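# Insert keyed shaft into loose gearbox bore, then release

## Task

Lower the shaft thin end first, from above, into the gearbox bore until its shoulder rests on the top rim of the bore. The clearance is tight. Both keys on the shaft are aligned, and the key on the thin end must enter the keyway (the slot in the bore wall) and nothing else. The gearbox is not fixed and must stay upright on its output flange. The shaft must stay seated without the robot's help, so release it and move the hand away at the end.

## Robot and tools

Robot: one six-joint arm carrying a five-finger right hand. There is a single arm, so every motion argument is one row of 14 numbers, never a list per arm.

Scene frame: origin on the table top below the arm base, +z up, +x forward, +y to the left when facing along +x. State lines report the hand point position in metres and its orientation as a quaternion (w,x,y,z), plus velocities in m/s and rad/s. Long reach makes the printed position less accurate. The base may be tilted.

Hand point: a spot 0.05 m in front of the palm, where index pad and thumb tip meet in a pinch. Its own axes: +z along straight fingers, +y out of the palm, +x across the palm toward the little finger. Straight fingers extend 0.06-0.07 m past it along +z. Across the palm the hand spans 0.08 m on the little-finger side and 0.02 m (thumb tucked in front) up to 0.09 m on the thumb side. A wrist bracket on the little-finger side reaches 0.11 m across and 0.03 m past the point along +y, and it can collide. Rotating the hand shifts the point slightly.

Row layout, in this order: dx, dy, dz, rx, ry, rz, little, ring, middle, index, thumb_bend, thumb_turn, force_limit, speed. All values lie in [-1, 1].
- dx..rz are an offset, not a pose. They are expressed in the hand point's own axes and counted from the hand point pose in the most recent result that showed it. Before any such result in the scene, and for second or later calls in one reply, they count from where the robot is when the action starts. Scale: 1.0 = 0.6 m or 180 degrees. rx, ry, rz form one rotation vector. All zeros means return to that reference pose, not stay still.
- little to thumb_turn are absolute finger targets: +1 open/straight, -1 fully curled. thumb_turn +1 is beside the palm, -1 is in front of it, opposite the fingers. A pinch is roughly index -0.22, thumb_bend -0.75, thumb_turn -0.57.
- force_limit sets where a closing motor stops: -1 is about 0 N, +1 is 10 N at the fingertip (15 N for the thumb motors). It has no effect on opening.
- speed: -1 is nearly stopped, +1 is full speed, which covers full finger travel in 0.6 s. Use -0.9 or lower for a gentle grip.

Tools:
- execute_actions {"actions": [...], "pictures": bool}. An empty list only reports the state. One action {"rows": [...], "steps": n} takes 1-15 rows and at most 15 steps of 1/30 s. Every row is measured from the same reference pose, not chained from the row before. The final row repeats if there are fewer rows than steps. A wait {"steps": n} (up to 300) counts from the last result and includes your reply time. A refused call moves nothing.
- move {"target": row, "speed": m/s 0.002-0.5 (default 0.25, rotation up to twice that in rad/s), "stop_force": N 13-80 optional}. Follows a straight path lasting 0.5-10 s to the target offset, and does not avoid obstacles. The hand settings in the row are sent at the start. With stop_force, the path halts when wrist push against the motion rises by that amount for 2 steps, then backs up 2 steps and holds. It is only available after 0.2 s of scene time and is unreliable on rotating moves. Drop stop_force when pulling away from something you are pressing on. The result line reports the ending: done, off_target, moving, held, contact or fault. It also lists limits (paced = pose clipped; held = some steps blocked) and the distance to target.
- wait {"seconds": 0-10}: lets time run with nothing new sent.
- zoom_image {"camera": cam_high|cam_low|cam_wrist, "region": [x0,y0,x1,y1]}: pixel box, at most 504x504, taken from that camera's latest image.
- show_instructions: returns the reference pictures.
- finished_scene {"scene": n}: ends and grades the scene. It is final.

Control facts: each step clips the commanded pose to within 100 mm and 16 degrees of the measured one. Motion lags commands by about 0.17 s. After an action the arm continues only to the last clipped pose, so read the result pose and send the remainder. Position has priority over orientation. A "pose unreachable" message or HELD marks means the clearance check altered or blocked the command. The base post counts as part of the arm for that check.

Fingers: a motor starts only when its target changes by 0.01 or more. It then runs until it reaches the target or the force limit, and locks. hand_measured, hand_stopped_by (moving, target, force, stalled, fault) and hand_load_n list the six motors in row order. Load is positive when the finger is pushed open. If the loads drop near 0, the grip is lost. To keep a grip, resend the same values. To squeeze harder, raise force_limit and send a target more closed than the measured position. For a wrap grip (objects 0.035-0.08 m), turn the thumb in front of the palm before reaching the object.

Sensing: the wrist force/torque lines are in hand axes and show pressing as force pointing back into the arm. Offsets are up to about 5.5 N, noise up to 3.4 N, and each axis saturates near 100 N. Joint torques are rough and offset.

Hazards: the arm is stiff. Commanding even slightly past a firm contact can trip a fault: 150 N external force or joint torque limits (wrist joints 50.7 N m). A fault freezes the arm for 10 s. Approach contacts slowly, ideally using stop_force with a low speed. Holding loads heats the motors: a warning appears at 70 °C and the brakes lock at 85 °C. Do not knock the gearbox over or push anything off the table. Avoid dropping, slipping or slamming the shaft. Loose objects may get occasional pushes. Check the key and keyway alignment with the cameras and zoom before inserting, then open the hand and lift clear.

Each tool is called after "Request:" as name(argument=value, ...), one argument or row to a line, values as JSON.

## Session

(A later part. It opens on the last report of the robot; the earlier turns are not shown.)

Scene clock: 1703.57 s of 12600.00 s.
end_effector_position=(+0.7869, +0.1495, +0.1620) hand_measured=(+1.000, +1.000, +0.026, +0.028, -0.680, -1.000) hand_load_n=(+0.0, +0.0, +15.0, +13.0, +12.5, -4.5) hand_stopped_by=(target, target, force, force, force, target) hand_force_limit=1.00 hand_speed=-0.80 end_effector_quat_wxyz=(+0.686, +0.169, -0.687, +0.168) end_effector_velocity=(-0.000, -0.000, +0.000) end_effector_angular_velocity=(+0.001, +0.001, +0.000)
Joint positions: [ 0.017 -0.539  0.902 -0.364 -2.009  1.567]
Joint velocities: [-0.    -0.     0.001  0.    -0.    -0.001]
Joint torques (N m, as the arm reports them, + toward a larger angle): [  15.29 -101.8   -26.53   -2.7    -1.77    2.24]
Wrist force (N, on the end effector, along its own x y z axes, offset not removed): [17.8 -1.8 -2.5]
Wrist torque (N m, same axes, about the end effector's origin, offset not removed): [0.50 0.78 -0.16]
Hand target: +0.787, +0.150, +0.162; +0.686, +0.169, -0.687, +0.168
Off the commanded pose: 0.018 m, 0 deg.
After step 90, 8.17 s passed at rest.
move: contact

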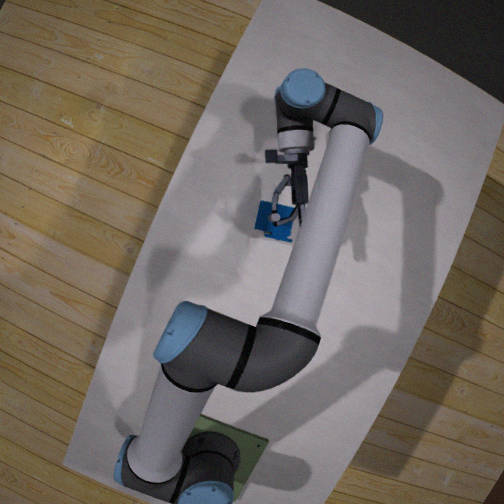

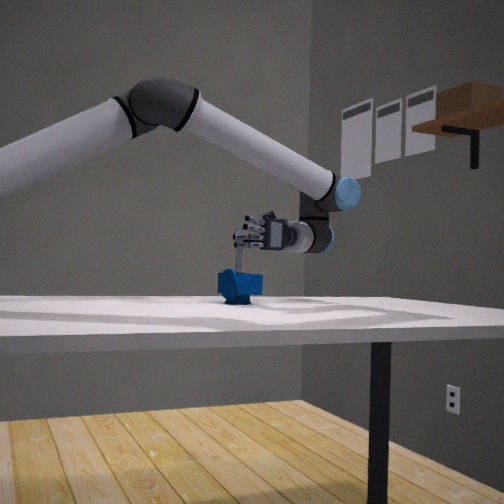

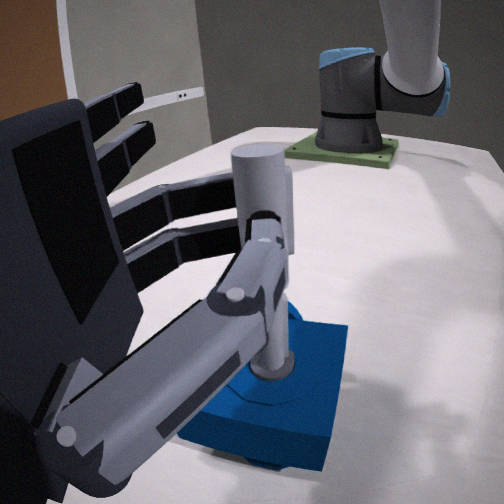

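Request:
move(
  target=[0.001,0.0001,-0.0001,0.008,0,0,1,1,-0.45,-0.4,-0.95,-1,1,-0.8],
  speed=0.003,
)

Request:
move(
  target=[0,0.0001,-0.0001,0.008,0,0,1,1,-0.45,-0.4,-0.95,-1,1,-0.8],
  speed=0.003,
)

Request:
move(
  target=[0,0.0001,-0.0001,0.008,0,0,1,1,-0.45,-0.4,-0.95,-1,1,-0.8],
  speed=0.003,
)

Scene clock: 1711.60 s of 12600.00 s.
end_effector_position=(+0.7870, +0.1496, +0.1626) hand_measured=(+1.000, +1.000, +0.026, +0.028, -0.680, -1.000) hand_load_n=(+0.0, +0.0, +15.0, +13.0, +12.5, -2.5) hand_stopped_by=(target, target, force, force, force, target) hand_force_limit=1.00 hand_speed=-0.80 end_effector_quat_wxyz=(+0.684, +0.177, -0.685, +0.177) end_effector_velocity=(-0.000, -0.000, -0.001) end_effector_angular_velocity=(+0.000, +0.001, +0.001)
Joint positions: [ 0.024 -0.54   0.903 -0.364 -2.028  1.567]
Joint velocities: [ 0.     0.001  0.002 -0.001 -0.001 -0.   ]
Joint torques (N m, as the arm reports them, + toward a larger angle): [  14.08 -140.01  -29.52    0.1    -2.97   -3.7 ]
Wrist force (N, on the end effector, along its own x y z axes, offset not removed): [-0.8 -3.2 -3.4]
Wrist torque (N m, same axes, about the end effector's origin, offset not removed): [-0.07 0.10 -0.27]
Hand target: +0.787, +0.150, +0.163; +0.684, +0.177, -0.685, +0.177
Off the commanded pose: 0.000 m, 0 deg.
After step 90, 0.63 s passed at rest.
move: done

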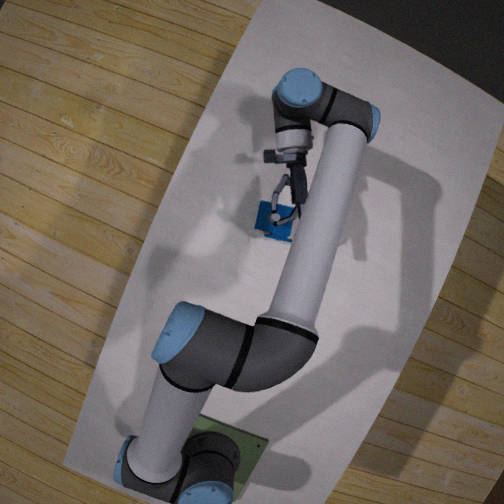

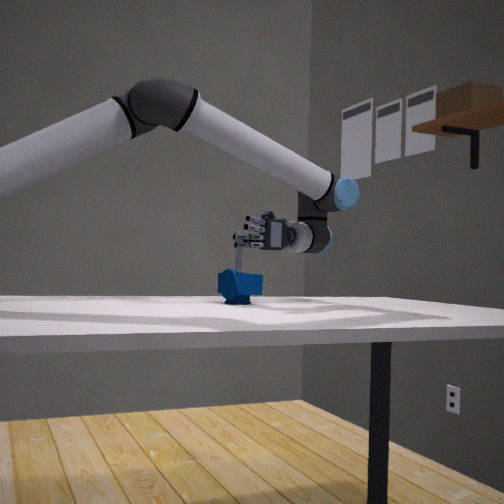

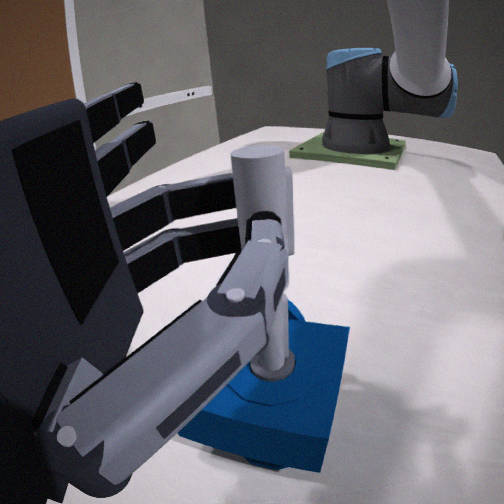

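Scene clock: 1716.00 s of 12600.00 s.
end_effector_position=(+0.7870, +0.1497, +0.1626) hand_measured=(+1.000, +1.000, +0.026, +0.028, -0.680, -1.000) hand_load_n=(+0.0, +0.0, +15.0, +13.0, +12.5, -2.5) hand_stopped_by=(target, target, force, force, force, target) hand_force_limit=1.00 hand_speed=-0.80 end_effector_quat_wxyz=(+0.682, +0.186, -0.683, +0.186) end_effector_velocity=(+0.000, -0.000, +0.001) end_effector_angular_velocity=(+0.000, -0.002, +0.001)
Joint positions: [ 0.03  -0.541  0.905 -0.365 -2.046  1.567]
Joint velocities: [-0.    -0.001 -0.001 -0.001 -0.001 -0.   ]
Joint torques (N m, as the arm reports them, + toward a larger angle): [  15.95 -140.4   -29.36   -0.13   -3.29   -4.1 ]
Wrist force (N, on the end effector, along its own x y z axes, offset not removed): [-1.4 -1.5 -4.4]
Wrist torque (N m, same axes, about the end effector's origin, offset not removed): [0.20 0.24 -0.03]
Hand target: +0.787, +0.150, +0.163; +0.682, +0.186, -0.683, +0.186
Off the commanded pose: 0.000 m, 0 deg.
move: done

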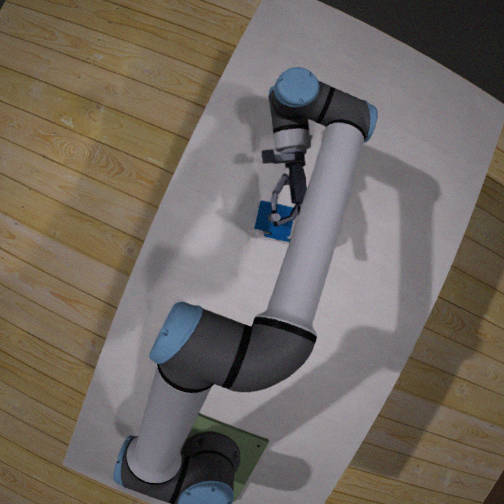

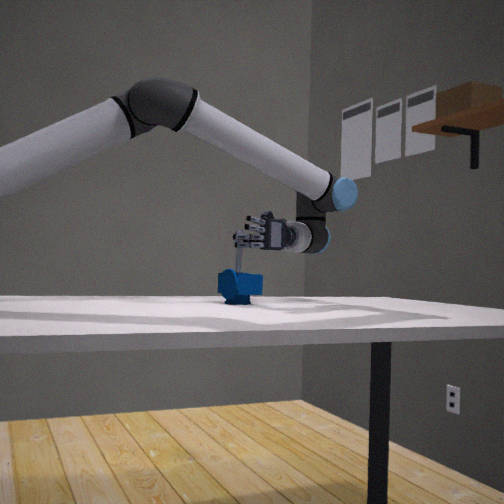

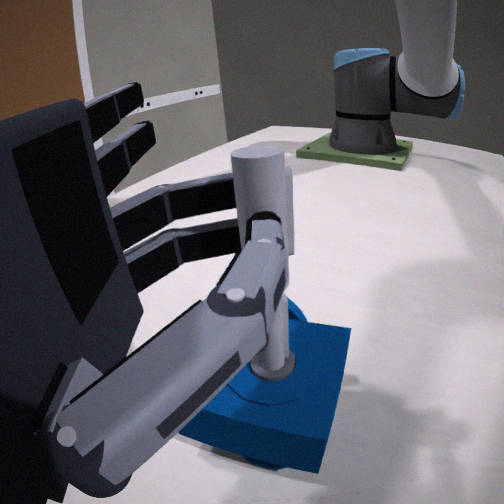

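Scene clock: 1720.40 s of 12600.00 s.
end_effector_position=(+0.7870, +0.1498, +0.1626) hand_measured=(+1.000, +1.000, +0.026, +0.028, -0.680, -1.000) hand_load_n=(+0.0, +0.0, +15.0, +13.0, +12.5, -2.5) hand_stopped_by=(target, target, force, force, force, target) hand_force_limit=1.00 hand_speed=-0.80 end_effector_quat_wxyz=(+0.680, +0.194, -0.680, +0.194) end_effector_velocity=(+0.000, +0.001, -0.001) end_effector_angular_velocity=(+0.000, -0.002, +0.000)
Joint positions: [ 0.037 -0.542  0.907 -0.366 -2.065  1.567]
Joint velocities: [ 0.001  0.001 -0.001 -0.002  0.    -0.   ]
Joint torques (N m, as the arm reports them, + toward a larger angle): [  15.36 -140.13  -29.89    0.03   -2.71   -4.23]
Wrist force (N, on the end effector, along its own x y z axes, offset not removed): [-6.3 -5.7 -1.8]
Wrist torque (N m, same axes, about the end effector's origin, offset not removed): [-0.55 0.62 -0.62]
Hand target: +0.787, +0.150, +0.163; +0.680, +0.194, -0.680, +0.194
Off the commanded pose: 0.000 m, 0 deg.
move: done

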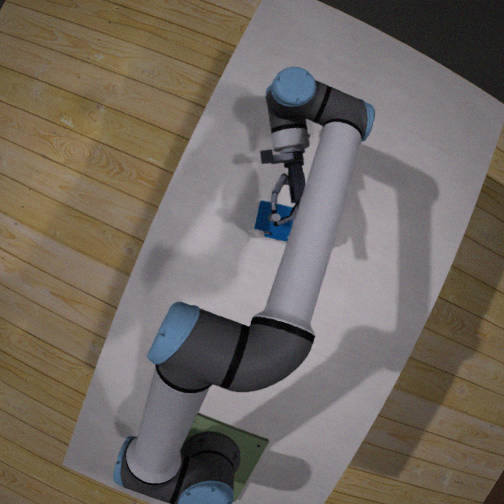

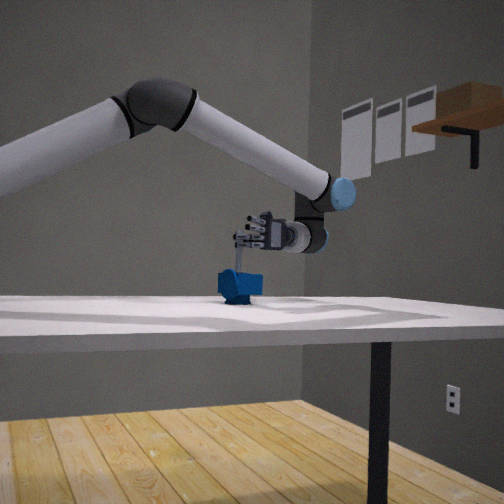

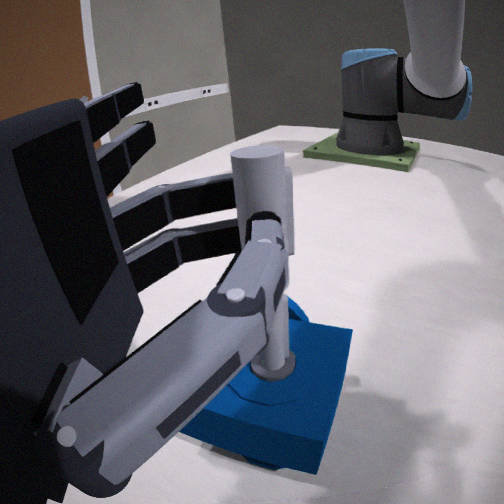

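Request:
execute_actions(
  actions=[
    {"rows":[[-0.0005,0,0,0,0,0,1,1,-0.45,-0.4,-0.95,-1,1,-0.8],[-0.001,0,0,0,0,0,1,1,-0.45,-0.4,-0.95,-1,1,-0.8],[-0.0013,0,0,0,0,0,1,1,-0.45,-0.4,-0.95,-1,1,-0.8]],"steps":15},
  ],
  pictures=false,
)

Scene clock: 1725.30 s of 12600.00 s.
end_effector_position=(+0.7870, +0.1498, +0.1620) hand_measured=(+1.000, +1.000, +0.026, +0.028, -0.680, -1.000) hand_load_n=(+0.0, +0.0, +15.0, +13.0, +12.5, -4.0) hand_stopped_by=(target, target, force, force, force, target) hand_force_limit=1.00 hand_speed=-0.80 end_effector_quat_wxyz=(+0.680, +0.194, -0.680, +0.194) end_effector_velocity=(-0.000, +0.001, +0.000) end_effector_angular_velocity=(+0.001, -0.000, -0.001)
Joint positions: [ 0.037 -0.542  0.908 -0.367 -2.065  1.567]
Joint velocities: [ 0.001 -0.001  0.001 -0.001  0.002 -0.001]
Joint torques (N m, as the arm reports them, + toward a larger angle): [  4.38 -87.1  -24.43  -4.53   4.21  -2.69]
Wrist force (N, on the end effector, along its own x y z axes, offset not removed): [16.6 -1.4 -3.1]
Wrist torque (N m, same axes, about the end effector's origin, offset not removed): [0.50 0.17 -0.07]
Hand target: +0.787, +0.150, +0.162; +0.680, +0.194, -0.680, +0.194
Off the commanded pose: 0.000 m, 0 deg.
Steps of this call (steps 1 to 90: nothing new was sent; then 1.40 s passed at rest; steps 91 to 105: all 15 steps of this action). Readings (end_effector_position | what the end effector reports):
91: (+0.7870, +0.1498, +0.1626) | hand_measured=(+1.000, +1.000, +0.026, +0.028, -0.680, -1.000) hand_load_n=(+0.0, +0.0, +15.0, +13.0, +12.5, -2.5) hand_stopped_by=(target, target, force, force, force, target) hand_force_limit=1.00 hand_speed=-0.80
92: (+0.7870, +0.1498, +0.1625) | hand_measured=(+1.000, +1.000, +0.026, +0.028, -0.680, -1.000) hand_load_n=(+0.0, +0.0, +15.0, +13.0, +12.5, -2.5) hand_stopped_by=(target, target, force, force, force, target) hand_force_limit=1.00 hand_speed=-0.80
94: (+0.7870, +0.1498, +0.1625) | hand_measured=(+1.000, +1.000, +0.026, +0.028, -0.680, -1.000) hand_load_n=(+0.0, +0.0, +15.0, +13.0, +12.5, -2.5) hand_stopped_by=(target, target, force, force, force, target) hand_force_limit=1.00 hand_speed=-0.80
98: (+0.7870, +0.1498, +0.1622) | hand_measured=(+1.000, +1.000, +0.026, +0.028, -0.680, -1.000) hand_load_n=(+0.0, +0.0, +15.0, +13.0, +13.0, -3.5) hand_stopped_by=(target, target, force, force, force, target) hand_force_limit=1.00 hand_speed=-0.80
105: the state above

Request:
execute_actions(
  actions=[
    {"rows":[[0.0002,0,0,-0.002,0,0,1,1,-0.45,-0.4,-0.95,-1,1,-0.8],[0.0002,0,0.0001,-0.004,0,0,1,1,-0.45,-0.4,-0.95,-1,1,-0.8],[0.0002,-0.0001,0.0001,-0.006,0,0,1,1,-0.45,-0.4,-0.95,-1,1,-0.8]],"steps":15},
  ],
  pictures=false,
)

Request:
execute_actions(
  actions=[
    {"rows":[[-0.0002,0,0,-0.002,0,0,1,1,-0.45,-0.4,-0.95,-1,1,-0.8],[-0.0002,0,0.0001,-0.004,0,0,1,1,-0.45,-0.4,-0.95,-1,1,-0.8],[-0.0002,-0.0001,0.0001,-0.006,0,0,1,1,-0.45,-0.4,-0.95,-1,1,-0.8]],"steps":15},
  ],
  pictures=false,
)

Request:
execute_actions(
  actions=[
    {"rows":[[-0.0002,0,0,-0.002,0,0,1,1,-0.45,-0.4,-0.95,-1,1,-0.8],[-0.0002,0,0.0001,-0.004,0,0,1,1,-0.45,-0.4,-0.95,-1,1,-0.8],[-0.0002,-0.0001,0.0001,-0.006,0,0,1,1,-0.45,-0.4,-0.95,-1,1,-0.8]],"steps":15},
  ],
  pictures=false,
)

Scene clock: 1731.70 s of 12600.00 s.
end_effector_position=(+0.7870, +0.1497, +0.1620) hand_measured=(+1.000, +1.000, +0.026, +0.028, -0.680, -1.000) hand_load_n=(+0.0, +0.0, +14.5, +12.5, +14.5, -4.0) hand_stopped_by=(target, target, force, force, force, target) hand_force_limit=1.00 hand_speed=-0.80 end_effector_quat_wxyz=(+0.681, +0.188, -0.682, +0.188) end_effector_velocity=(+0.000, +0.001, +0.002) end_effector_angular_velocity=(+0.001, -0.002, -0.005)
Joint positions: [ 0.032 -0.541  0.906 -0.366 -2.051  1.567]
Joint velocities: [-0.001 -0.001 -0.002  0.001  0.004 -0.001]
Joint torques (N m, as the arm reports them, + toward a larger angle): [-15.22 -85.32 -44.82   0.25   4.96   4.1 ]
Wrist force (N, on the end effector, along its own x y z axes, offset not removed): [17.0 -3.9 -7.0]
Wrist torque (N m, same axes, about the end effector's origin, offset not removed): [0.75 0.21 0.00]
Hand target: +0.787, +0.150, +0.162; +0.681, +0.188, -0.682, +0.188
Off the commanded pose: 0.000 m, 0 deg.
Steps of this call (steps 1 to 90: nothing new was sent; then 2.90 s passed at rest; steps 91 to 105: all 15 steps of this action). Readings (end_effector_position | what the end effector reports):
91: (+0.7870, +0.1498, +0.1618) | hand_measured=(+1.000, +1.000, +0.026, +0.028, -0.680, -1.000) hand_load_n=(+0.0, +0.0, +15.0, +13.0, +12.5, -5.0) hand_stopped_by=(target, target, force, force, force, target) hand_force_limit=1.00 hand_speed=-0.80
92: (+0.7870, +0.1498, +0.1618) | hand_measured=(+1.000, +1.000, +0.026, +0.028, -0.680, -1.000) hand_load_n=(+0.0, +0.0, +15.0, +13.0, +12.5, -5.0) hand_stopped_by=(target, target, force, force, force, target) hand_force_limit=1.00 hand_speed=-0.80
94: (+0.7870, +0.1498, +0.1618) | hand_measured=(+1.000, +1.000, +0.026, +0.028, -0.680, -1.000) hand_load_n=(+0.0, +0.0, +15.0, +13.0, +13.0, -5.0) hand_stopped_by=(target, target, force, force, force, target) hand_force_limit=1.00 hand_speed=-0.80
98: (+0.7870, +0.1497, +0.1619) | hand_measured=(+1.000, +1.000, +0.026, +0.028, -0.680, -1.000) hand_load_n=(+0.0, +0.0, +15.0, +12.5, +14.0, -4.5) hand_stopped_by=(target, target, force, force, force, target) hand_force_limit=1.00 hand_speed=-0.80
105: the state above

Scene clock: 1732.20 s of 12600.00 s.
end_effector_position=(+0.7870, +0.1496, +0.1619) hand_measured=(+1.000, +1.000, +0.026, +0.028, -0.680, -1.000) hand_load_n=(+0.0, +0.0, +14.0, +12.0, +16.0, -4.0) hand_stopped_by=(target, target, force, force, force, target) hand_force_limit=1.00 hand_speed=-0.80 end_effector_quat_wxyz=(+0.683, +0.182, -0.684, +0.182) end_effector_velocity=(-0.001, -0.000, +0.000) end_effector_angular_velocity=(-0.001, +0.002, -0.004)
Joint positions: [ 0.027 -0.54   0.904 -0.365 -2.038  1.567]
Joint velocities: [-0.001 -0.     0.001  0.002  0.003  0.001]
Joint torques (N m, as the arm reports them, + toward a larger angle): [-17.23 -84.58 -43.66  -0.16   5.07   4.66]
Wrist force (N, on the end effector, along its own x y z axes, offset not removed): [14.8 -7.0 -3.5]
Wrist torque (N m, same axes, about the end effector's origin, offset not removed): [0.17 1.02 -0.49]
Hand target: +0.787, +0.150, +0.162; +0.683, +0.181, -0.684, +0.181
Off the commanded pose: 0.000 m, 0 deg.
Steps of this call (steps 1 to 15: all 15 steps of this action). Readings (end_effector_position | what the end effector reports):
1: (+0.7870, +0.1497, +0.1620) | hand_measured=(+1.000, +1.000, +0.026, +0.028, -0.680, -1.000) hand_load_n=(+0.0, +0.0, +14.5, +12.5, +14.5, -4.0) hand_stopped_by=(target, target, force, force, force, target) hand_force_limit=1.00 hand_speed=-0.80
2: (+0.7870, +0.1497, +0.1620) | hand_measured=(+1.000, +1.000, +0.026, +0.028, -0.680, -1.000) hand_load_n=(+0.0, +0.0, +14.5, +12.5, +14.5, -4.0) hand_stopped_by=(target, target, force, force, force, target) hand_force_limit=1.00 hand_speed=-0.80
4: (+0.7870, +0.1497, +0.1620) | hand_measured=(+1.000, +1.000, +0.026, +0.028, -0.680, -1.000) hand_load_n=(+0.0, +0.0, +14.5, +12.5, +15.0, -4.0) hand_stopped_by=(target, target, force, force, force, target) hand_force_limit=1.00 hand_speed=-0.80
8: (+0.7870, +0.1497, +0.1619) | hand_measured=(+1.000, +1.000, +0.026, +0.028, -0.680, -1.000) hand_load_n=(+0.0, +0.0, +14.0, +12.5, +16.0, -4.0) hand_stopped_by=(target, target, force, force, force, target) hand_force_limit=1.00 hand_speed=-0.80
15: the state above

Scene clock: 1732.70 s of 12600.00 s.
end_effector_position=(+0.7869, +0.1496, +0.1618) hand_measured=(+1.000, +1.000, +0.026, +0.028, -0.680, -1.000) hand_load_n=(+0.0, +0.0, +13.5, +11.5, +18.0, -4.5) hand_stopped_by=(target, target, force, force, force, target) hand_force_limit=1.00 hand_speed=-0.80 end_effector_quat_wxyz=(+0.685, +0.175, -0.685, +0.175) end_effector_velocity=(-0.000, +0.000, -0.000) end_effector_angular_velocity=(+0.000, -0.000, -0.005)
Joint positions: [ 0.023 -0.539  0.903 -0.365 -2.024  1.567]
Joint velocities: [-0.001 -0.     0.001 -0.001  0.004 -0.   ]
Joint torques (N m, as the arm reports them, + toward a larger angle): [-17.91 -82.41 -42.72  -1.16   5.24   4.71]
Wrist force (N, on the end effector, along its own x y z axes, offset not removed): [21.2 -4.9 0.5]
Wrist torque (N m, same axes, about the end effector's origin, offset not removed): [0.38 0.46 -0.32]
Hand target: +0.787, +0.150, +0.162; +0.685, +0.175, -0.685, +0.175
Off the commanded pose: 0.000 m, 0 deg.
Steps of this call (steps 1 to 15: all 15 steps of this action). Readings (end_effector_position | what the end effector reports):
1: (+0.7870, +0.1496, +0.1619) | hand_measured=(+1.000, +1.000, +0.026, +0.028, -0.680, -1.000) hand_load_n=(+0.0, +0.0, +14.0, +12.0, +16.0, -4.0) hand_stopped_by=(target, target, force, force, force, target) hand_force_limit=1.00 hand_speed=-0.80
2: (+0.7870, +0.1497, +0.1619) | hand_measured=(+1.000, +1.000, +0.026, +0.028, -0.680, -1.000) hand_load_n=(+0.0, +0.0, +14.0, +12.0, +16.0, -4.0) hand_stopped_by=(target, target, force, force, force, target) hand_force_limit=1.00 hand_speed=-0.80
4: (+0.7870, +0.1496, +0.1619) | hand_measured=(+1.000, +1.000, +0.026, +0.028, -0.680, -1.000) hand_load_n=(+0.0, +0.0, +14.0, +12.0, +16.5, -4.0) hand_stopped_by=(target, target, force, force, force, target) hand_force_limit=1.00 hand_speed=-0.80
8: (+0.7870, +0.1496, +0.1618) | hand_measured=(+1.000, +1.000, +0.026, +0.028, -0.680, -1.000) hand_load_n=(+0.0, +0.0, +14.0, +12.0, +17.5, -4.5) hand_stopped_by=(target, target, force, force, force, target) hand_force_limit=1.00 hand_speed=-0.80
15: the state above

Request:
execute_actions(
  actions=[
    {"rows":[[0.0012,0,0,0,0,0,1,1,-0.45,-0.4,-0.95,-1,1,-0.8],[0.0012,0,0,0,0,0,1,1,-0.45,-0.4,-0.95,-1,1,-0.8],[0.0012,0,0,0,0,0,1,1,-0.45,-0.4,-0.95,-1,1,-0.8],[0.0012,0,0,0,0,0,1,1,-0.45,-0.4,-0.95,-1,1,-0.8],[0.0012,0,0,0,0,0,1,1,-0.45,-0.4,-0.95,-1,1,-0.8],[0.0012,0,0,0,0,0,1,1,-0.45,-0.4,-0.95,-1,1,-0.8],[0.0006,0,0,0,0,0,1,1,-0.45,-0.4,-0.95,-1,1,-0.8],[0.0002,0,0,0,0,0,1,1,-0.45,-0.4,-0.95,-1,1,-0.8],[-0.0001,0,0,0,0,0,1,1,-0.45,-0.4,-0.95,-1,1,-0.8]],"steps":15},
  ],
  pictures=false,
)

Scene clock: 1744.13 s of 12600.00 s.
end_effector_position=(+0.7870, +0.1495, +0.1620) hand_measured=(+1.000, +1.000, +0.026, +0.028, -0.680, -1.000) hand_load_n=(+0.0, +0.0, +15.0, +12.5, +13.5, -4.0) hand_stopped_by=(target, target, force, force, force, target) hand_force_limit=1.00 hand_speed=-0.80 end_effector_quat_wxyz=(+0.685, +0.175, -0.685, +0.175) end_effector_velocity=(+0.000, -0.000, -0.001) end_effector_angular_velocity=(-0.000, -0.002, -0.001)
Joint positions: [ 0.022 -0.539  0.903 -0.364 -2.024  1.567]
Joint velocities: [-0.001 -0.     0.001 -0.002  0.001  0.001]
Joint torques (N m, as the arm reports them, + toward a larger angle): [ 16.06 -90.75 -29.41  -3.7   -2.42   3.38]
Wrist force (N, on the end effector, along its own x y z axes, offset not removed): [14.0 0.7 -7.9]
Wrist torque (N m, same axes, about the end effector's origin, offset not removed): [0.87 0.45 -0.02]
Hand target: +0.787, +0.150, +0.162; +0.685, +0.175, -0.685, +0.175
Off the commanded pose: 0.000 m, 0 deg.
Steps of this call (steps 1 to 90: nothing new was sent; then 7.93 s passed at rest; steps 91 to 105: all 15 steps of this action). Readings (end_effector_position | what the end effector reports):
91: (+0.7869, +0.1496, +0.1618) | hand_measured=(+1.000, +1.000, +0.026, +0.028, -0.680, -1.000) hand_load_n=(+0.0, +0.0, +13.5, +11.5, +18.0, -4.5) hand_stopped_by=(target, target, force, force, force, target) hand_force_limit=1.00 hand_speed=-0.80
92: (+0.7869, +0.1496, +0.1618) | hand_measured=(+1.000, +1.000, +0.026, +0.028, -0.680, -1.000) hand_load_n=(+0.0, +0.0, +13.5, +11.5, +18.0, -4.5) hand_stopped_by=(target, target, force, force, force, target) hand_force_limit=1.00 hand_speed=-0.80
94: (+0.7869, +0.1496, +0.1619) | hand_measured=(+1.000, +1.000, +0.026, +0.028, -0.680, -1.000) hand_load_n=(+0.0, +0.0, +13.5, +11.5, +18.0, -4.5) hand_stopped_by=(target, target, force, force, force, target) hand_force_limit=1.00 hand_speed=-0.80
98: (+0.7870, +0.1495, +0.1621) | hand_measured=(+1.000, +1.000, +0.026, +0.028, -0.680, -1.000) hand_load_n=(+0.0, +0.0, +14.0, +12.0, +15.5, -4.0) hand_stopped_by=(target, target, force, force, force, target) hand_force_limit=1.00 hand_speed=-0.80
105: the state above

Request:
execute_actions(
  actions=[
    {"rows":[[0.0012,0,0,0.002,0,0,1,1,-0.45,-0.4,-0.95,-1,1,-0.8],[0.0012,0,0,0.004,0,0,1,1,-0.45,-0.4,-0.95,-1,1,-0.8],[0.0012,0.0001,-0.0001,0.0056,0,0,1,1,-0.45,-0.4,-0.95,-1,1,-0.8],[0.0012,0.0001,-0.0001,0.0056,0,0,1,1,-0.45,-0.4,-0.95,-1,1,-0.8],[0.0012,0.0001,-0.0001,0.0056,0,0,1,1,-0.45,-0.4,-0.95,-1,1,-0.8],[0.0012,0.0001,-0.0001,0.0056,0,0,1,1,-0.45,-0.4,-0.95,-1,1,-0.8],[0.0012,0.0001,-0.0001,0.0056,0,0,1,1,-0.45,-0.4,-0.95,-1,1,-0.8],[0.0006,0.0001,-0.0001,0.0056,0,0,1,1,-0.45,-0.4,-0.95,-1,1,-0.8],[0.0001,0.0001,-0.0001,0.0056,0,0,1,1,-0.45,-0.4,-0.95,-1,1,-0.8],[-0.0004,0.0001,-0.0001,0.0056,0,0,1,1,-0.45,-0.4,-0.95,-1,1,-0.8]],"steps":15},
  ],
  pictures=false,
)

Request:
execute_actions(
  actions=[
    {"rows":[[0.0014,0,0,0.002,0,0,1,1,-0.45,-0.4,-0.95,-1,1,-0.8],[0.0014,0,0,0.004,0,0,1,1,-0.45,-0.4,-0.95,-1,1,-0.8],[0.0014,0.0001,-0.0001,0.0056,0,0,1,1,-0.45,-0.4,-0.95,-1,1,-0.8],[0.0014,0.0001,-0.0001,0.0056,0,0,1,1,-0.45,-0.4,-0.95,-1,1,-0.8],[0.0014,0.0001,-0.0001,0.0056,0,0,1,1,-0.45,-0.4,-0.95,-1,1,-0.8],[0.0014,0.0001,-0.0001,0.0056,0,0,1,1,-0.45,-0.4,-0.95,-1,1,-0.8],[0.0014,0.0001,-0.0001,0.0056,0,0,1,1,-0.45,-0.4,-0.95,-1,1,-0.8],[0.0006,0.0001,-0.0001,0.0056,0,0,1,1,-0.45,-0.4,-0.95,-1,1,-0.8],[0.0001,0.0001,-0.0001,0.0056,0,0,1,1,-0.45,-0.4,-0.95,-1,1,-0.8],[-0.0003,0.0001,-0.0001,0.0056,0,0,1,1,-0.45,-0.4,-0.95,-1,1,-0.8]],"steps":15},
  ],
  pictures=false,
)

Request:
execute_actions(
  actions=[
    {"rows":[[0.0014,0,0,0.002,0,0,1,1,-0.45,-0.4,-0.95,-1,1,-0.8],[0.0014,0,0,0.004,0,0,1,1,-0.45,-0.4,-0.95,-1,1,-0.8],[0.0014,0.0001,-0.0001,0.0056,0,0,1,1,-0.45,-0.4,-0.95,-1,1,-0.8],[0.0014,0.0001,-0.0001,0.0056,0,0,1,1,-0.45,-0.4,-0.95,-1,1,-0.8],[0.0014,0.0001,-0.0001,0.0056,0,0,1,1,-0.45,-0.4,-0.95,-1,1,-0.8],[0.0014,0.0001,-0.0001,0.0056,0,0,1,1,-0.45,-0.4,-0.95,-1,1,-0.8],[0.0014,0.0001,-0.0001,0.0056,0,0,1,1,-0.45,-0.4,-0.95,-1,1,-0.8],[0.0006,0.0001,-0.0001,0.0056,0,0,1,1,-0.45,-0.4,-0.95,-1,1,-0.8],[0.0001,0.0001,-0.0001,0.0056,0,0,1,1,-0.45,-0.4,-0.95,-1,1,-0.8],[-0.0003,0.0001,-0.0001,0.0056,0,0,1,1,-0.45,-0.4,-0.95,-1,1,-0.8]],"steps":15},
  ],
  pictures=true,
)

Scene clock: 1758.87 s of 12600.00 s.
end_effector_position=(+0.7870, +0.1496, +0.1621) hand_measured=(+1.000, +1.000, +0.026, +0.028, -0.680, -1.000) hand_load_n=(+0.0, +0.0, +15.0, +12.5, +12.5, -4.0) hand_stopped_by=(target, target, force, force, force, target) hand_force_limit=1.00 hand_speed=-0.80 end_effector_quat_wxyz=(+0.683, +0.181, -0.684, +0.181) end_effector_velocity=(-0.000, +0.000, +0.000) end_effector_angular_velocity=(+0.001, -0.000, +0.005)
Joint positions: [ 0.027 -0.54   0.904 -0.365 -2.037  1.567]
Joint velocities: [ 0.001 -0.001  0.001 -0.001 -0.004 -0.001]
Joint torques (N m, as the arm reports them, + toward a larger angle): [ 14.49 -96.71 -26.12  -3.07  -3.14  -2.93]
Wrist force (N, on the end effector, along its own x y z axes, offset not removed): [10.4 4.4 -0.6]
Wrist torque (N m, same axes, about the end effector's origin, offset not removed): [0.75 0.13 0.07]
Hand target: +0.787, +0.150, +0.162; +0.683, +0.181, -0.684, +0.181
Off the commanded pose: 0.000 m, 0 deg.
Steps of this call (steps 1 to 90: nothing new was sent; then 11.23 s passed at rest; steps 91 to 105: all 15 steps of this action). Readings (end_effector_position | what the end effector reports):
91: (+0.7869, +0.1496, +0.1617) | hand_measured=(+1.000, +1.000, +0.026, +0.028, -0.680, -1.000) hand_load_n=(+0.0, +0.0, +15.0, +13.0, +13.0, -5.0) hand_stopped_by=(target, target, force, force, force, target) hand_force_limit=1.00 hand_speed=-0.80
92: (+0.7870, +0.1496, +0.1617) | hand_measured=(+1.000, +1.000, +0.026, +0.028, -0.680, -1.000) hand_load_n=(+0.0, +0.0, +15.0, +13.0, +13.0, -5.0) hand_stopped_by=(target, target, force, force, force, target) hand_force_limit=1.00 hand_speed=-0.80
94: (+0.7870, +0.1495, +0.1619) | hand_measured=(+1.000, +1.000, +0.026, +0.028, -0.680, -1.000) hand_load_n=(+0.0, +0.0, +15.0, +13.0, +13.0, -5.0) hand_stopped_by=(target, target, force, force, force, target) hand_force_limit=1.00 hand_speed=-0.80
98: (+0.7871, +0.1496, +0.1622) | hand_measured=(+1.000, +1.000, +0.026, +0.028, -0.680, -1.000) hand_load_n=(+0.0, +0.0, +15.0, +13.0, +12.5, -4.0) hand_stopped_by=(target, target, force, force, force, target) hand_force_limit=1.00 hand_speed=-0.80
105: the state above

Scene clock: 1759.37 s of 12600.00 s.
end_effector_position=(+0.7870, +0.1496, +0.1623) hand_measured=(+1.000, +1.000, +0.026, +0.028, -0.680, -1.000) hand_load_n=(+0.0, +0.0, +14.5, +12.5, +13.5, -3.0) hand_stopped_by=(target, target, force, force, force, target) hand_force_limit=1.00 hand_speed=-0.80 end_effector_quat_wxyz=(+0.682, +0.187, -0.682, +0.187) end_effector_velocity=(-0.000, +0.000, -0.001) end_effector_angular_velocity=(-0.000, -0.002, +0.003)
Joint positions: [ 0.031 -0.541  0.906 -0.365 -2.05   1.567]
Joint velocities: [ 0.001 -0.001  0.002 -0.003 -0.002  0.   ]
Joint torques (N m, as the arm reports them, + toward a larger angle): [  14.99 -100.16  -28.32   -1.38   -3.32   -3.88]
Wrist force (N, on the end effector, along its own x y z axes, offset not removed): [3.6 -0.3 -1.4]
Wrist torque (N m, same axes, about the end effector's origin, offset not removed): [-0.03 -0.31 -0.18]
Hand target: +0.787, +0.150, +0.162; +0.682, +0.187, -0.682, +0.187
Off the commanded pose: 0.000 m, 0 deg.
Steps of this call (steps 1 to 15: all 15 steps of this action). Readings (end_effector_position | what the end effector reports):
1: (+0.7870, +0.1496, +0.1621) | hand_measured=(+1.000, +1.000, +0.026, +0.028, -0.680, -1.000) hand_load_n=(+0.0, +0.0, +15.0, +13.0, +12.5, -4.0) hand_stopped_by=(target, target, force, force, force, target) hand_force_limit=1.00 hand_speed=-0.80
2: (+0.7870, +0.1496, +0.1621) | hand_measured=(+1.000, +1.000, +0.026, +0.028, -0.680, -1.000) hand_load_n=(+0.0, +0.0, +15.5, +13.0, +12.5, -4.0) hand_stopped_by=(target, target, force, force, force, target) hand_force_limit=1.00 hand_speed=-0.80
4: (+0.7870, +0.1496, +0.1623) | hand_measured=(+1.000, +1.000, +0.026, +0.028, -0.680, -1.000) hand_load_n=(+0.0, +0.0, +15.5, +13.0, +12.5, -4.0) hand_stopped_by=(target, target, force, force, force, target) hand_force_limit=1.00 hand_speed=-0.80
8: (+0.7870, +0.1496, +0.1626) | hand_measured=(+1.000, +1.000, +0.026, +0.028, -0.680, -1.000) hand_load_n=(+0.0, +0.0, +14.5, +12.5, +13.5, -2.5) hand_stopped_by=(target, target, force, force, force, target) hand_force_limit=1.00 hand_speed=-0.80
15: the state above

Scene clock: 1759.87 s of 12600.00 s.
end_effector_position=(+0.7870, +0.1497, +0.1625) hand_measured=(+1.000, +1.000, +0.026, +0.028, -0.680, -1.000) hand_load_n=(+0.0, +0.0, +14.5, +12.5, +13.5, -3.0) hand_stopped_by=(target, target, force, force, force, target) hand_force_limit=1.00 hand_speed=-0.80 end_effector_quat_wxyz=(+0.680, +0.193, -0.681, +0.193) end_effector_velocity=(-0.000, -0.000, -0.001) end_effector_angular_velocity=(-0.000, -0.001, +0.004)
Joint positions: [ 0.036 -0.542  0.907 -0.366 -2.062  1.567]
Joint velocities: [ 0.001 -0.001  0.002 -0.002 -0.003  0.   ]
Joint torques (N m, as the arm reports them, + toward a larger angle): [  12.47 -100.98  -29.19    0.33   -3.18   -3.94]
Wrist force (N, on the end effector, along its own x y z axes, offset not removed): [-0.8 0.0 -2.3]
Wrist torque (N m, same axes, about the end effector's origin, offset not removed): [0.02 0.19 -0.18]
Hand target: +0.787, +0.150, +0.162; +0.680, +0.193, -0.681, +0.193
Off the commanded pose: 0.000 m, 0 deg.
Steps of this call (steps 1 to 15: all 15 steps of this action). Readings (end_effector_position | what the end effector reports):
1: (+0.7870, +0.1496, +0.1623) | hand_measured=(+1.000, +1.000, +0.026, +0.028, -0.680, -1.000) hand_load_n=(+0.0, +0.0, +14.5, +12.5, +13.5, -3.0) hand_stopped_by=(target, target, force, force, force, target) hand_force_limit=1.00 hand_speed=-0.80
2: (+0.7870, +0.1496, +0.1623) | hand_measured=(+1.000, +1.000, +0.026, +0.028, -0.680, -1.000) hand_load_n=(+0.0, +0.0, +15.0, +12.5, +13.5, -3.5) hand_stopped_by=(target, target, force, force, force, target) hand_force_limit=1.00 hand_speed=-0.80
4: (+0.7870, +0.1496, +0.1625) | hand_measured=(+1.000, +1.000, +0.026, +0.028, -0.680, -1.000) hand_load_n=(+0.0, +0.0, +15.0, +12.5, +13.5, -3.0) hand_stopped_by=(target, target, force, force, force, target) hand_force_limit=1.00 hand_speed=-0.80
8: (+0.7871, +0.1497, +0.1628) | hand_measured=(+1.000, +1.000, +0.026, +0.028, -0.680, -1.000) hand_load_n=(+0.0, +0.0, +14.5, +12.5, +13.5, -2.5) hand_stopped_by=(target, target, force, force, force, target) hand_force_limit=1.00 hand_speed=-0.80
15: the state above

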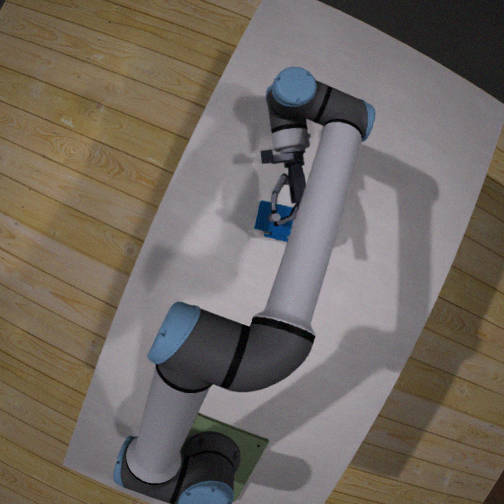

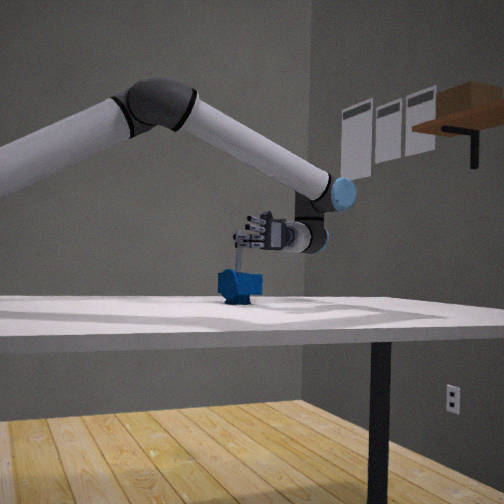

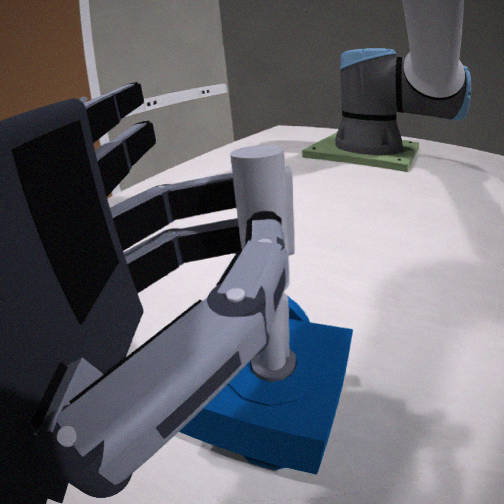

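Request:
execute_actions(
  actions=[
    {"rows":[[-0.0004,0,0,0,0,0,1,1,-0.45,-0.4,-0.95,-1,1,-0.8],[-0.0008,0,0,0,0,0,1,1,-0.45,-0.4,-0.95,-1,1,-0.8]],"steps":15},
  ],
  pictures=false,
)

Scene clock: 1768.30 s of 12600.00 s.
end_effector_position=(+0.7870, +0.1498, +0.1621) hand_measured=(+1.000, +1.000, +0.026, +0.028, -0.680, -1.000) hand_load_n=(+0.0, +0.0, +15.0, +12.5, +13.5, -4.0) hand_stopped_by=(target, target, force, force, force, target) hand_force_limit=1.00 hand_speed=-0.80 end_effector_quat_wxyz=(+0.680, +0.193, -0.681, +0.193) end_effector_velocity=(+0.000, -0.001, -0.000) end_effector_angular_velocity=(+0.000, +0.001, -0.001)
Joint positions: [ 0.036 -0.542  0.907 -0.367 -2.062  1.567]
Joint velocities: [-0.001  0.    -0.     0.001  0.    -0.   ]
Joint torques (N m, as the arm reports them, + toward a larger angle): [-14.22 -90.94 -25.91  -3.38   3.63  -0.36]
Wrist force (N, on the end effector, along its own x y z axes, offset not removed): [7.0 -1.5 -1.6]
Wrist torque (N m, same axes, about the end effector's origin, offset not removed): [0.19 0.84 -0.20]
Hand target: +0.787, +0.150, +0.162; +0.680, +0.193, -0.681, +0.193
Off the commanded pose: 0.000 m, 0 deg.
Steps of this call (steps 1 to 90: nothing new was sent; then 4.93 s passed at rest; steps 91 to 105: all 15 steps of this action). Readings (end_effector_position | what the end effector reports):
91: (+0.7870, +0.1497, +0.1622) | hand_measured=(+1.000, +1.000, +0.026, +0.028, -0.680, -1.000) hand_load_n=(+0.0, +0.0, +15.0, +12.5, +13.5, -3.5) hand_stopped_by=(target, target, force, force, force, target) hand_force_limit=1.00 hand_speed=-0.80
92: (+0.7870, +0.1497, +0.1622) | hand_measured=(+1.000, +1.000, +0.026, +0.028, -0.680, -1.000) hand_load_n=(+0.0, +0.0, +15.0, +12.5, +13.5, -3.5) hand_stopped_by=(target, target, force, force, force, target) hand_force_limit=1.00 hand_speed=-0.80
94: (+0.7870, +0.1497, +0.1621) | hand_measured=(+1.000, +1.000, +0.026, +0.028, -0.680, -1.000) hand_load_n=(+0.0, +0.0, +15.0, +12.5, +13.5, -3.5) hand_stopped_by=(target, target, force, force, force, target) hand_force_limit=1.00 hand_speed=-0.80
98: (+0.7870, +0.1498, +0.1621) | hand_measured=(+1.000, +1.000, +0.026, +0.028, -0.680, -1.000) hand_load_n=(+0.0, +0.0, +15.0, +12.5, +13.5, -4.0) hand_stopped_by=(target, target, force, force, force, target) hand_force_limit=1.00 hand_speed=-0.80
105: the state above

Request:
move(
  target=[-0.0001,-0.0004,0.0004,-0.033,0,0,1,1,-0.45,-0.4,-0.95,-1,1,-0.8],
  speed=0.004,
)

Request:
zoom_image(
  camera="cam_wrist",
  region=[245,325,315,395],
)

Scene clock: 1780.77 s of 12600.00 s.
end_effector_position=(+0.7869, +0.1495, +0.1620) hand_measured=(+1.000, +1.000, +0.026, +0.028, -0.680, -1.000) hand_load_n=(+0.0, +0.0, +14.5, +12.5, +14.0, -4.5) hand_stopped_by=(target, target, force, force, force, target) hand_force_limit=1.00 hand_speed=-0.80 end_effector_quat_wxyz=(+0.687, +0.166, -0.688, +0.166) end_effector_velocity=(-0.001, +0.000, +0.000) end_effector_angular_velocity=(-0.001, +0.003, -0.002)
Joint positions: [ 0.015 -0.539  0.901 -0.363 -2.003  1.567]
Joint velocities: [-0.     0.     0.001  0.002  0.001  0.001]
Joint torques (N m, as the arm reports them, + toward a larger angle): [-17.58 -85.03 -44.97   0.01   3.81   4.73]
Wrist force (N, on the end effector, along its own x y z axes, offset not removed): [16.4 -1.3 -6.5]
Wrist torque (N m, same axes, about the end effector's origin, offset not removed): [0.74 0.32 0.06]
Hand target: +0.787, +0.150, +0.162; +0.687, +0.166, -0.688, +0.166
Off the commanded pose: 0.000 m, 1 deg.
move: done

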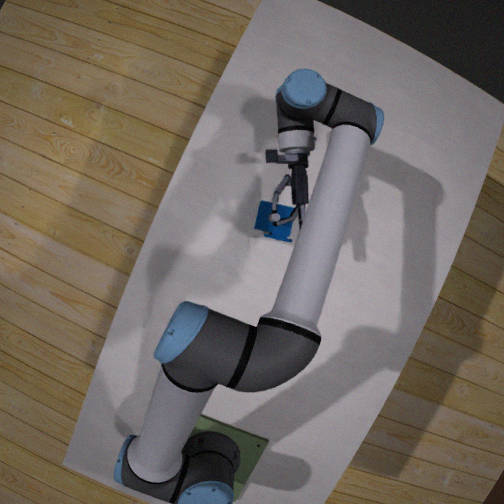

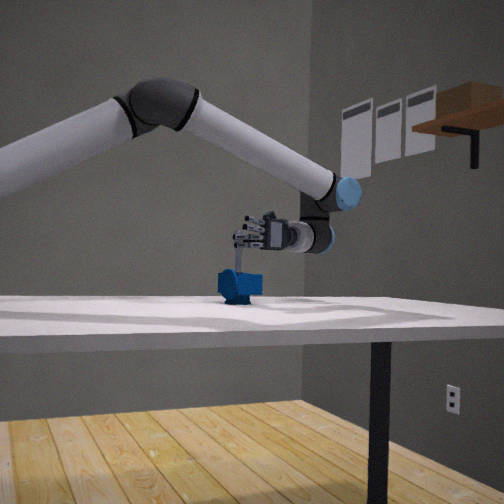

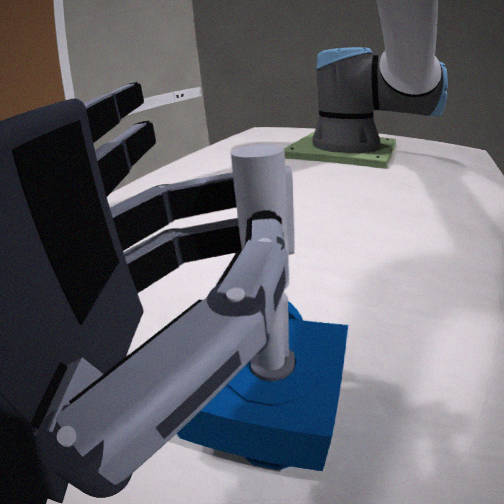

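Region (245, 325, 315, 395) of cam_wrist's 504x504 image, scaled by 7.200, with more detail than that image has.

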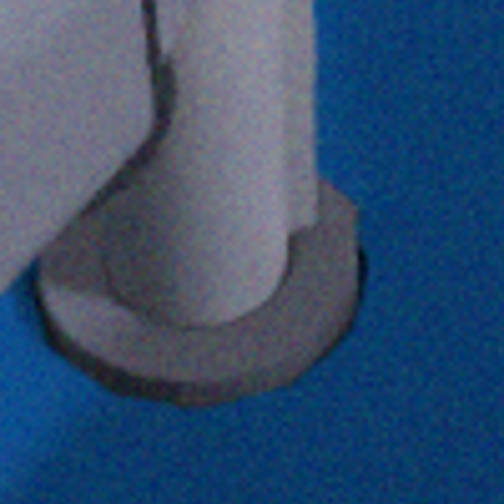

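Request:
move(
  target=[0.0003,0.0003,-0.0003,0.025,0,0,1,1,-0.45,-0.4,-0.95,-1,1,-0.8],
  speed=0.01,
)

Scene clock: 1791.23 s of 12600.00 s.
end_effector_position=(+0.7870, +0.1498, +0.1622) hand_measured=(+1.000, +1.000, +0.026, +0.028, -0.680, -1.000) hand_load_n=(+0.0, +0.0, +15.0, +13.0, +13.0, -3.5) hand_stopped_by=(target, target, force, force, force, target) hand_force_limit=1.00 hand_speed=-0.80 end_effector_quat_wxyz=(+0.680, +0.192, -0.681, +0.192) end_effector_velocity=(-0.000, -0.000, +0.001) end_effector_angular_velocity=(-0.000, -0.000, +0.005)
Joint positions: [ 0.035 -0.542  0.907 -0.366 -2.061  1.567]
Joint velocities: [ 0.001 -0.002  0.001  0.    -0.004  0.   ]
Joint torques (N m, as the arm reports them, + toward a larger angle): [  13.43 -132.26  -27.87   -2.26   -2.89   -3.62]
Wrist force (N, on the end effector, along its own x y z axes, offset not removed): [4.4 -1.2 -3.5]
Wrist torque (N m, same axes, about the end effector's origin, offset not removed): [0.18 0.68 -0.38]
Hand target: +0.787, +0.150, +0.162; +0.680, +0.192, -0.681, +0.192
Off the commanded pose: 0.000 m, 0 deg.
After step 90, 3.30 s passed at rest.
move: done

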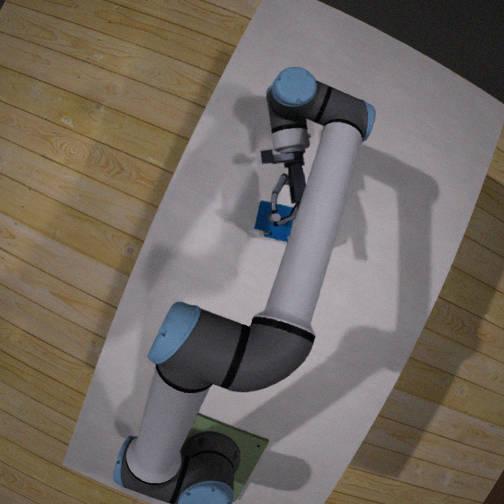

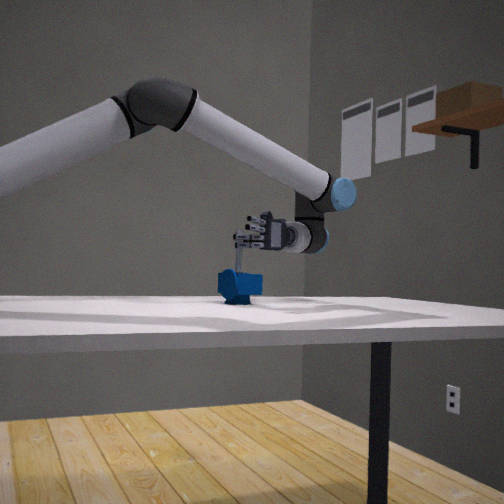

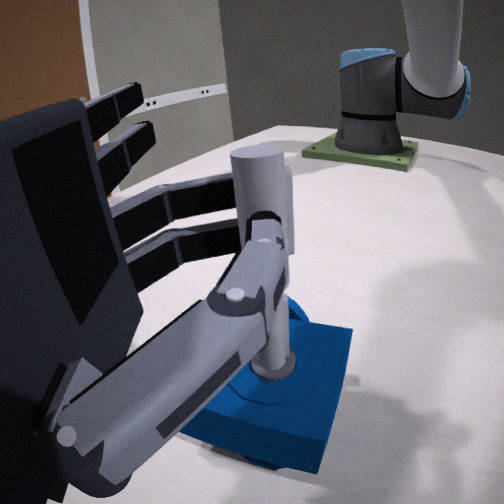

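Now h≈211.5, ~7 N. Slow CCW sweep 7°, slightly pressing.

Request:
move(
  target=[-0.0005,0.0005,-0.0005,0.039,0,0,1,1,-0.45,-0.4,-0.95,-1,1,-0.8],
  speed=0.004,
)

Request:
zoom_image(
  camera="cam_wrist",
  region=[245,325,315,395],
)

Scene clock: 1803.20 s of 12600.00 s.
end_effector_position=(+0.7871, +0.1501, +0.1620) hand_measured=(+1.000, +1.000, +0.026, +0.028, -0.680, -1.000) hand_load_n=(+0.0, +0.0, +15.0, +12.5, +14.0, -3.5) hand_stopped_by=(target, target, force, force, force, target) hand_force_limit=1.00 hand_speed=-0.80 end_effector_quat_wxyz=(+0.672, +0.219, -0.672, +0.219) end_effector_velocity=(+0.001, -0.000, +0.000) end_effector_angular_velocity=(+0.002, -0.001, +0.003)
Joint positions: [ 0.055 -0.547  0.918 -0.372 -2.121  1.567]
Joint velocities: [ 0.    -0.    -0.001 -0.001 -0.003 -0.002]
Joint torques (N m, as the arm reports them, + toward a larger angle): [  13.62 -133.34  -28.55   -1.88   -3.25   -3.87]
Wrist force (N, on the end effector, along its own x y z axes, offset not removed): [5.9 1.2 -0.1]
Wrist torque (N m, same axes, about the end effector's origin, offset not removed): [0.20 -0.06 -0.19]
Hand target: +0.787, +0.150, +0.162; +0.672, +0.219, -0.672, +0.220
Off the commanded pose: 0.000 m, 2 deg.
move: done

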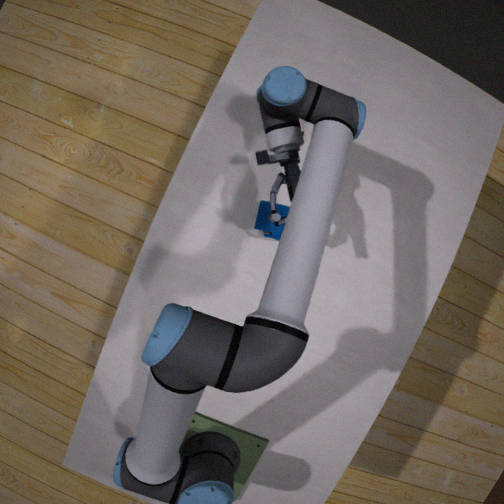

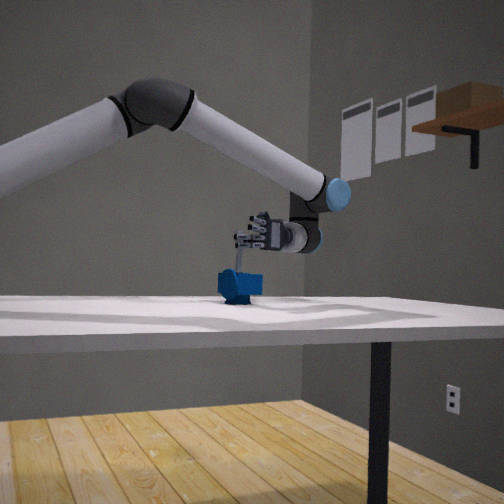

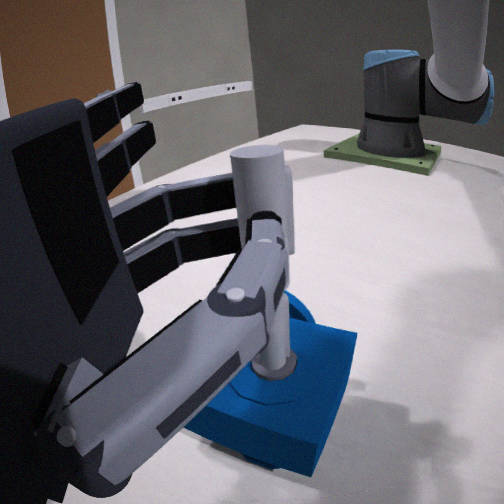

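Region (245, 325, 315, 395) of cam_wrist's 504x504 image, scaled by 7.200, with more detail than that image has.

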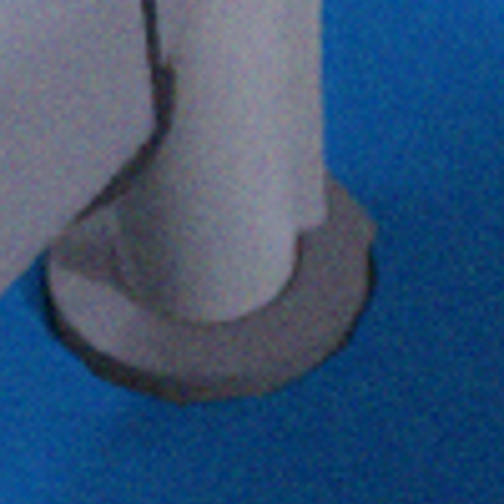

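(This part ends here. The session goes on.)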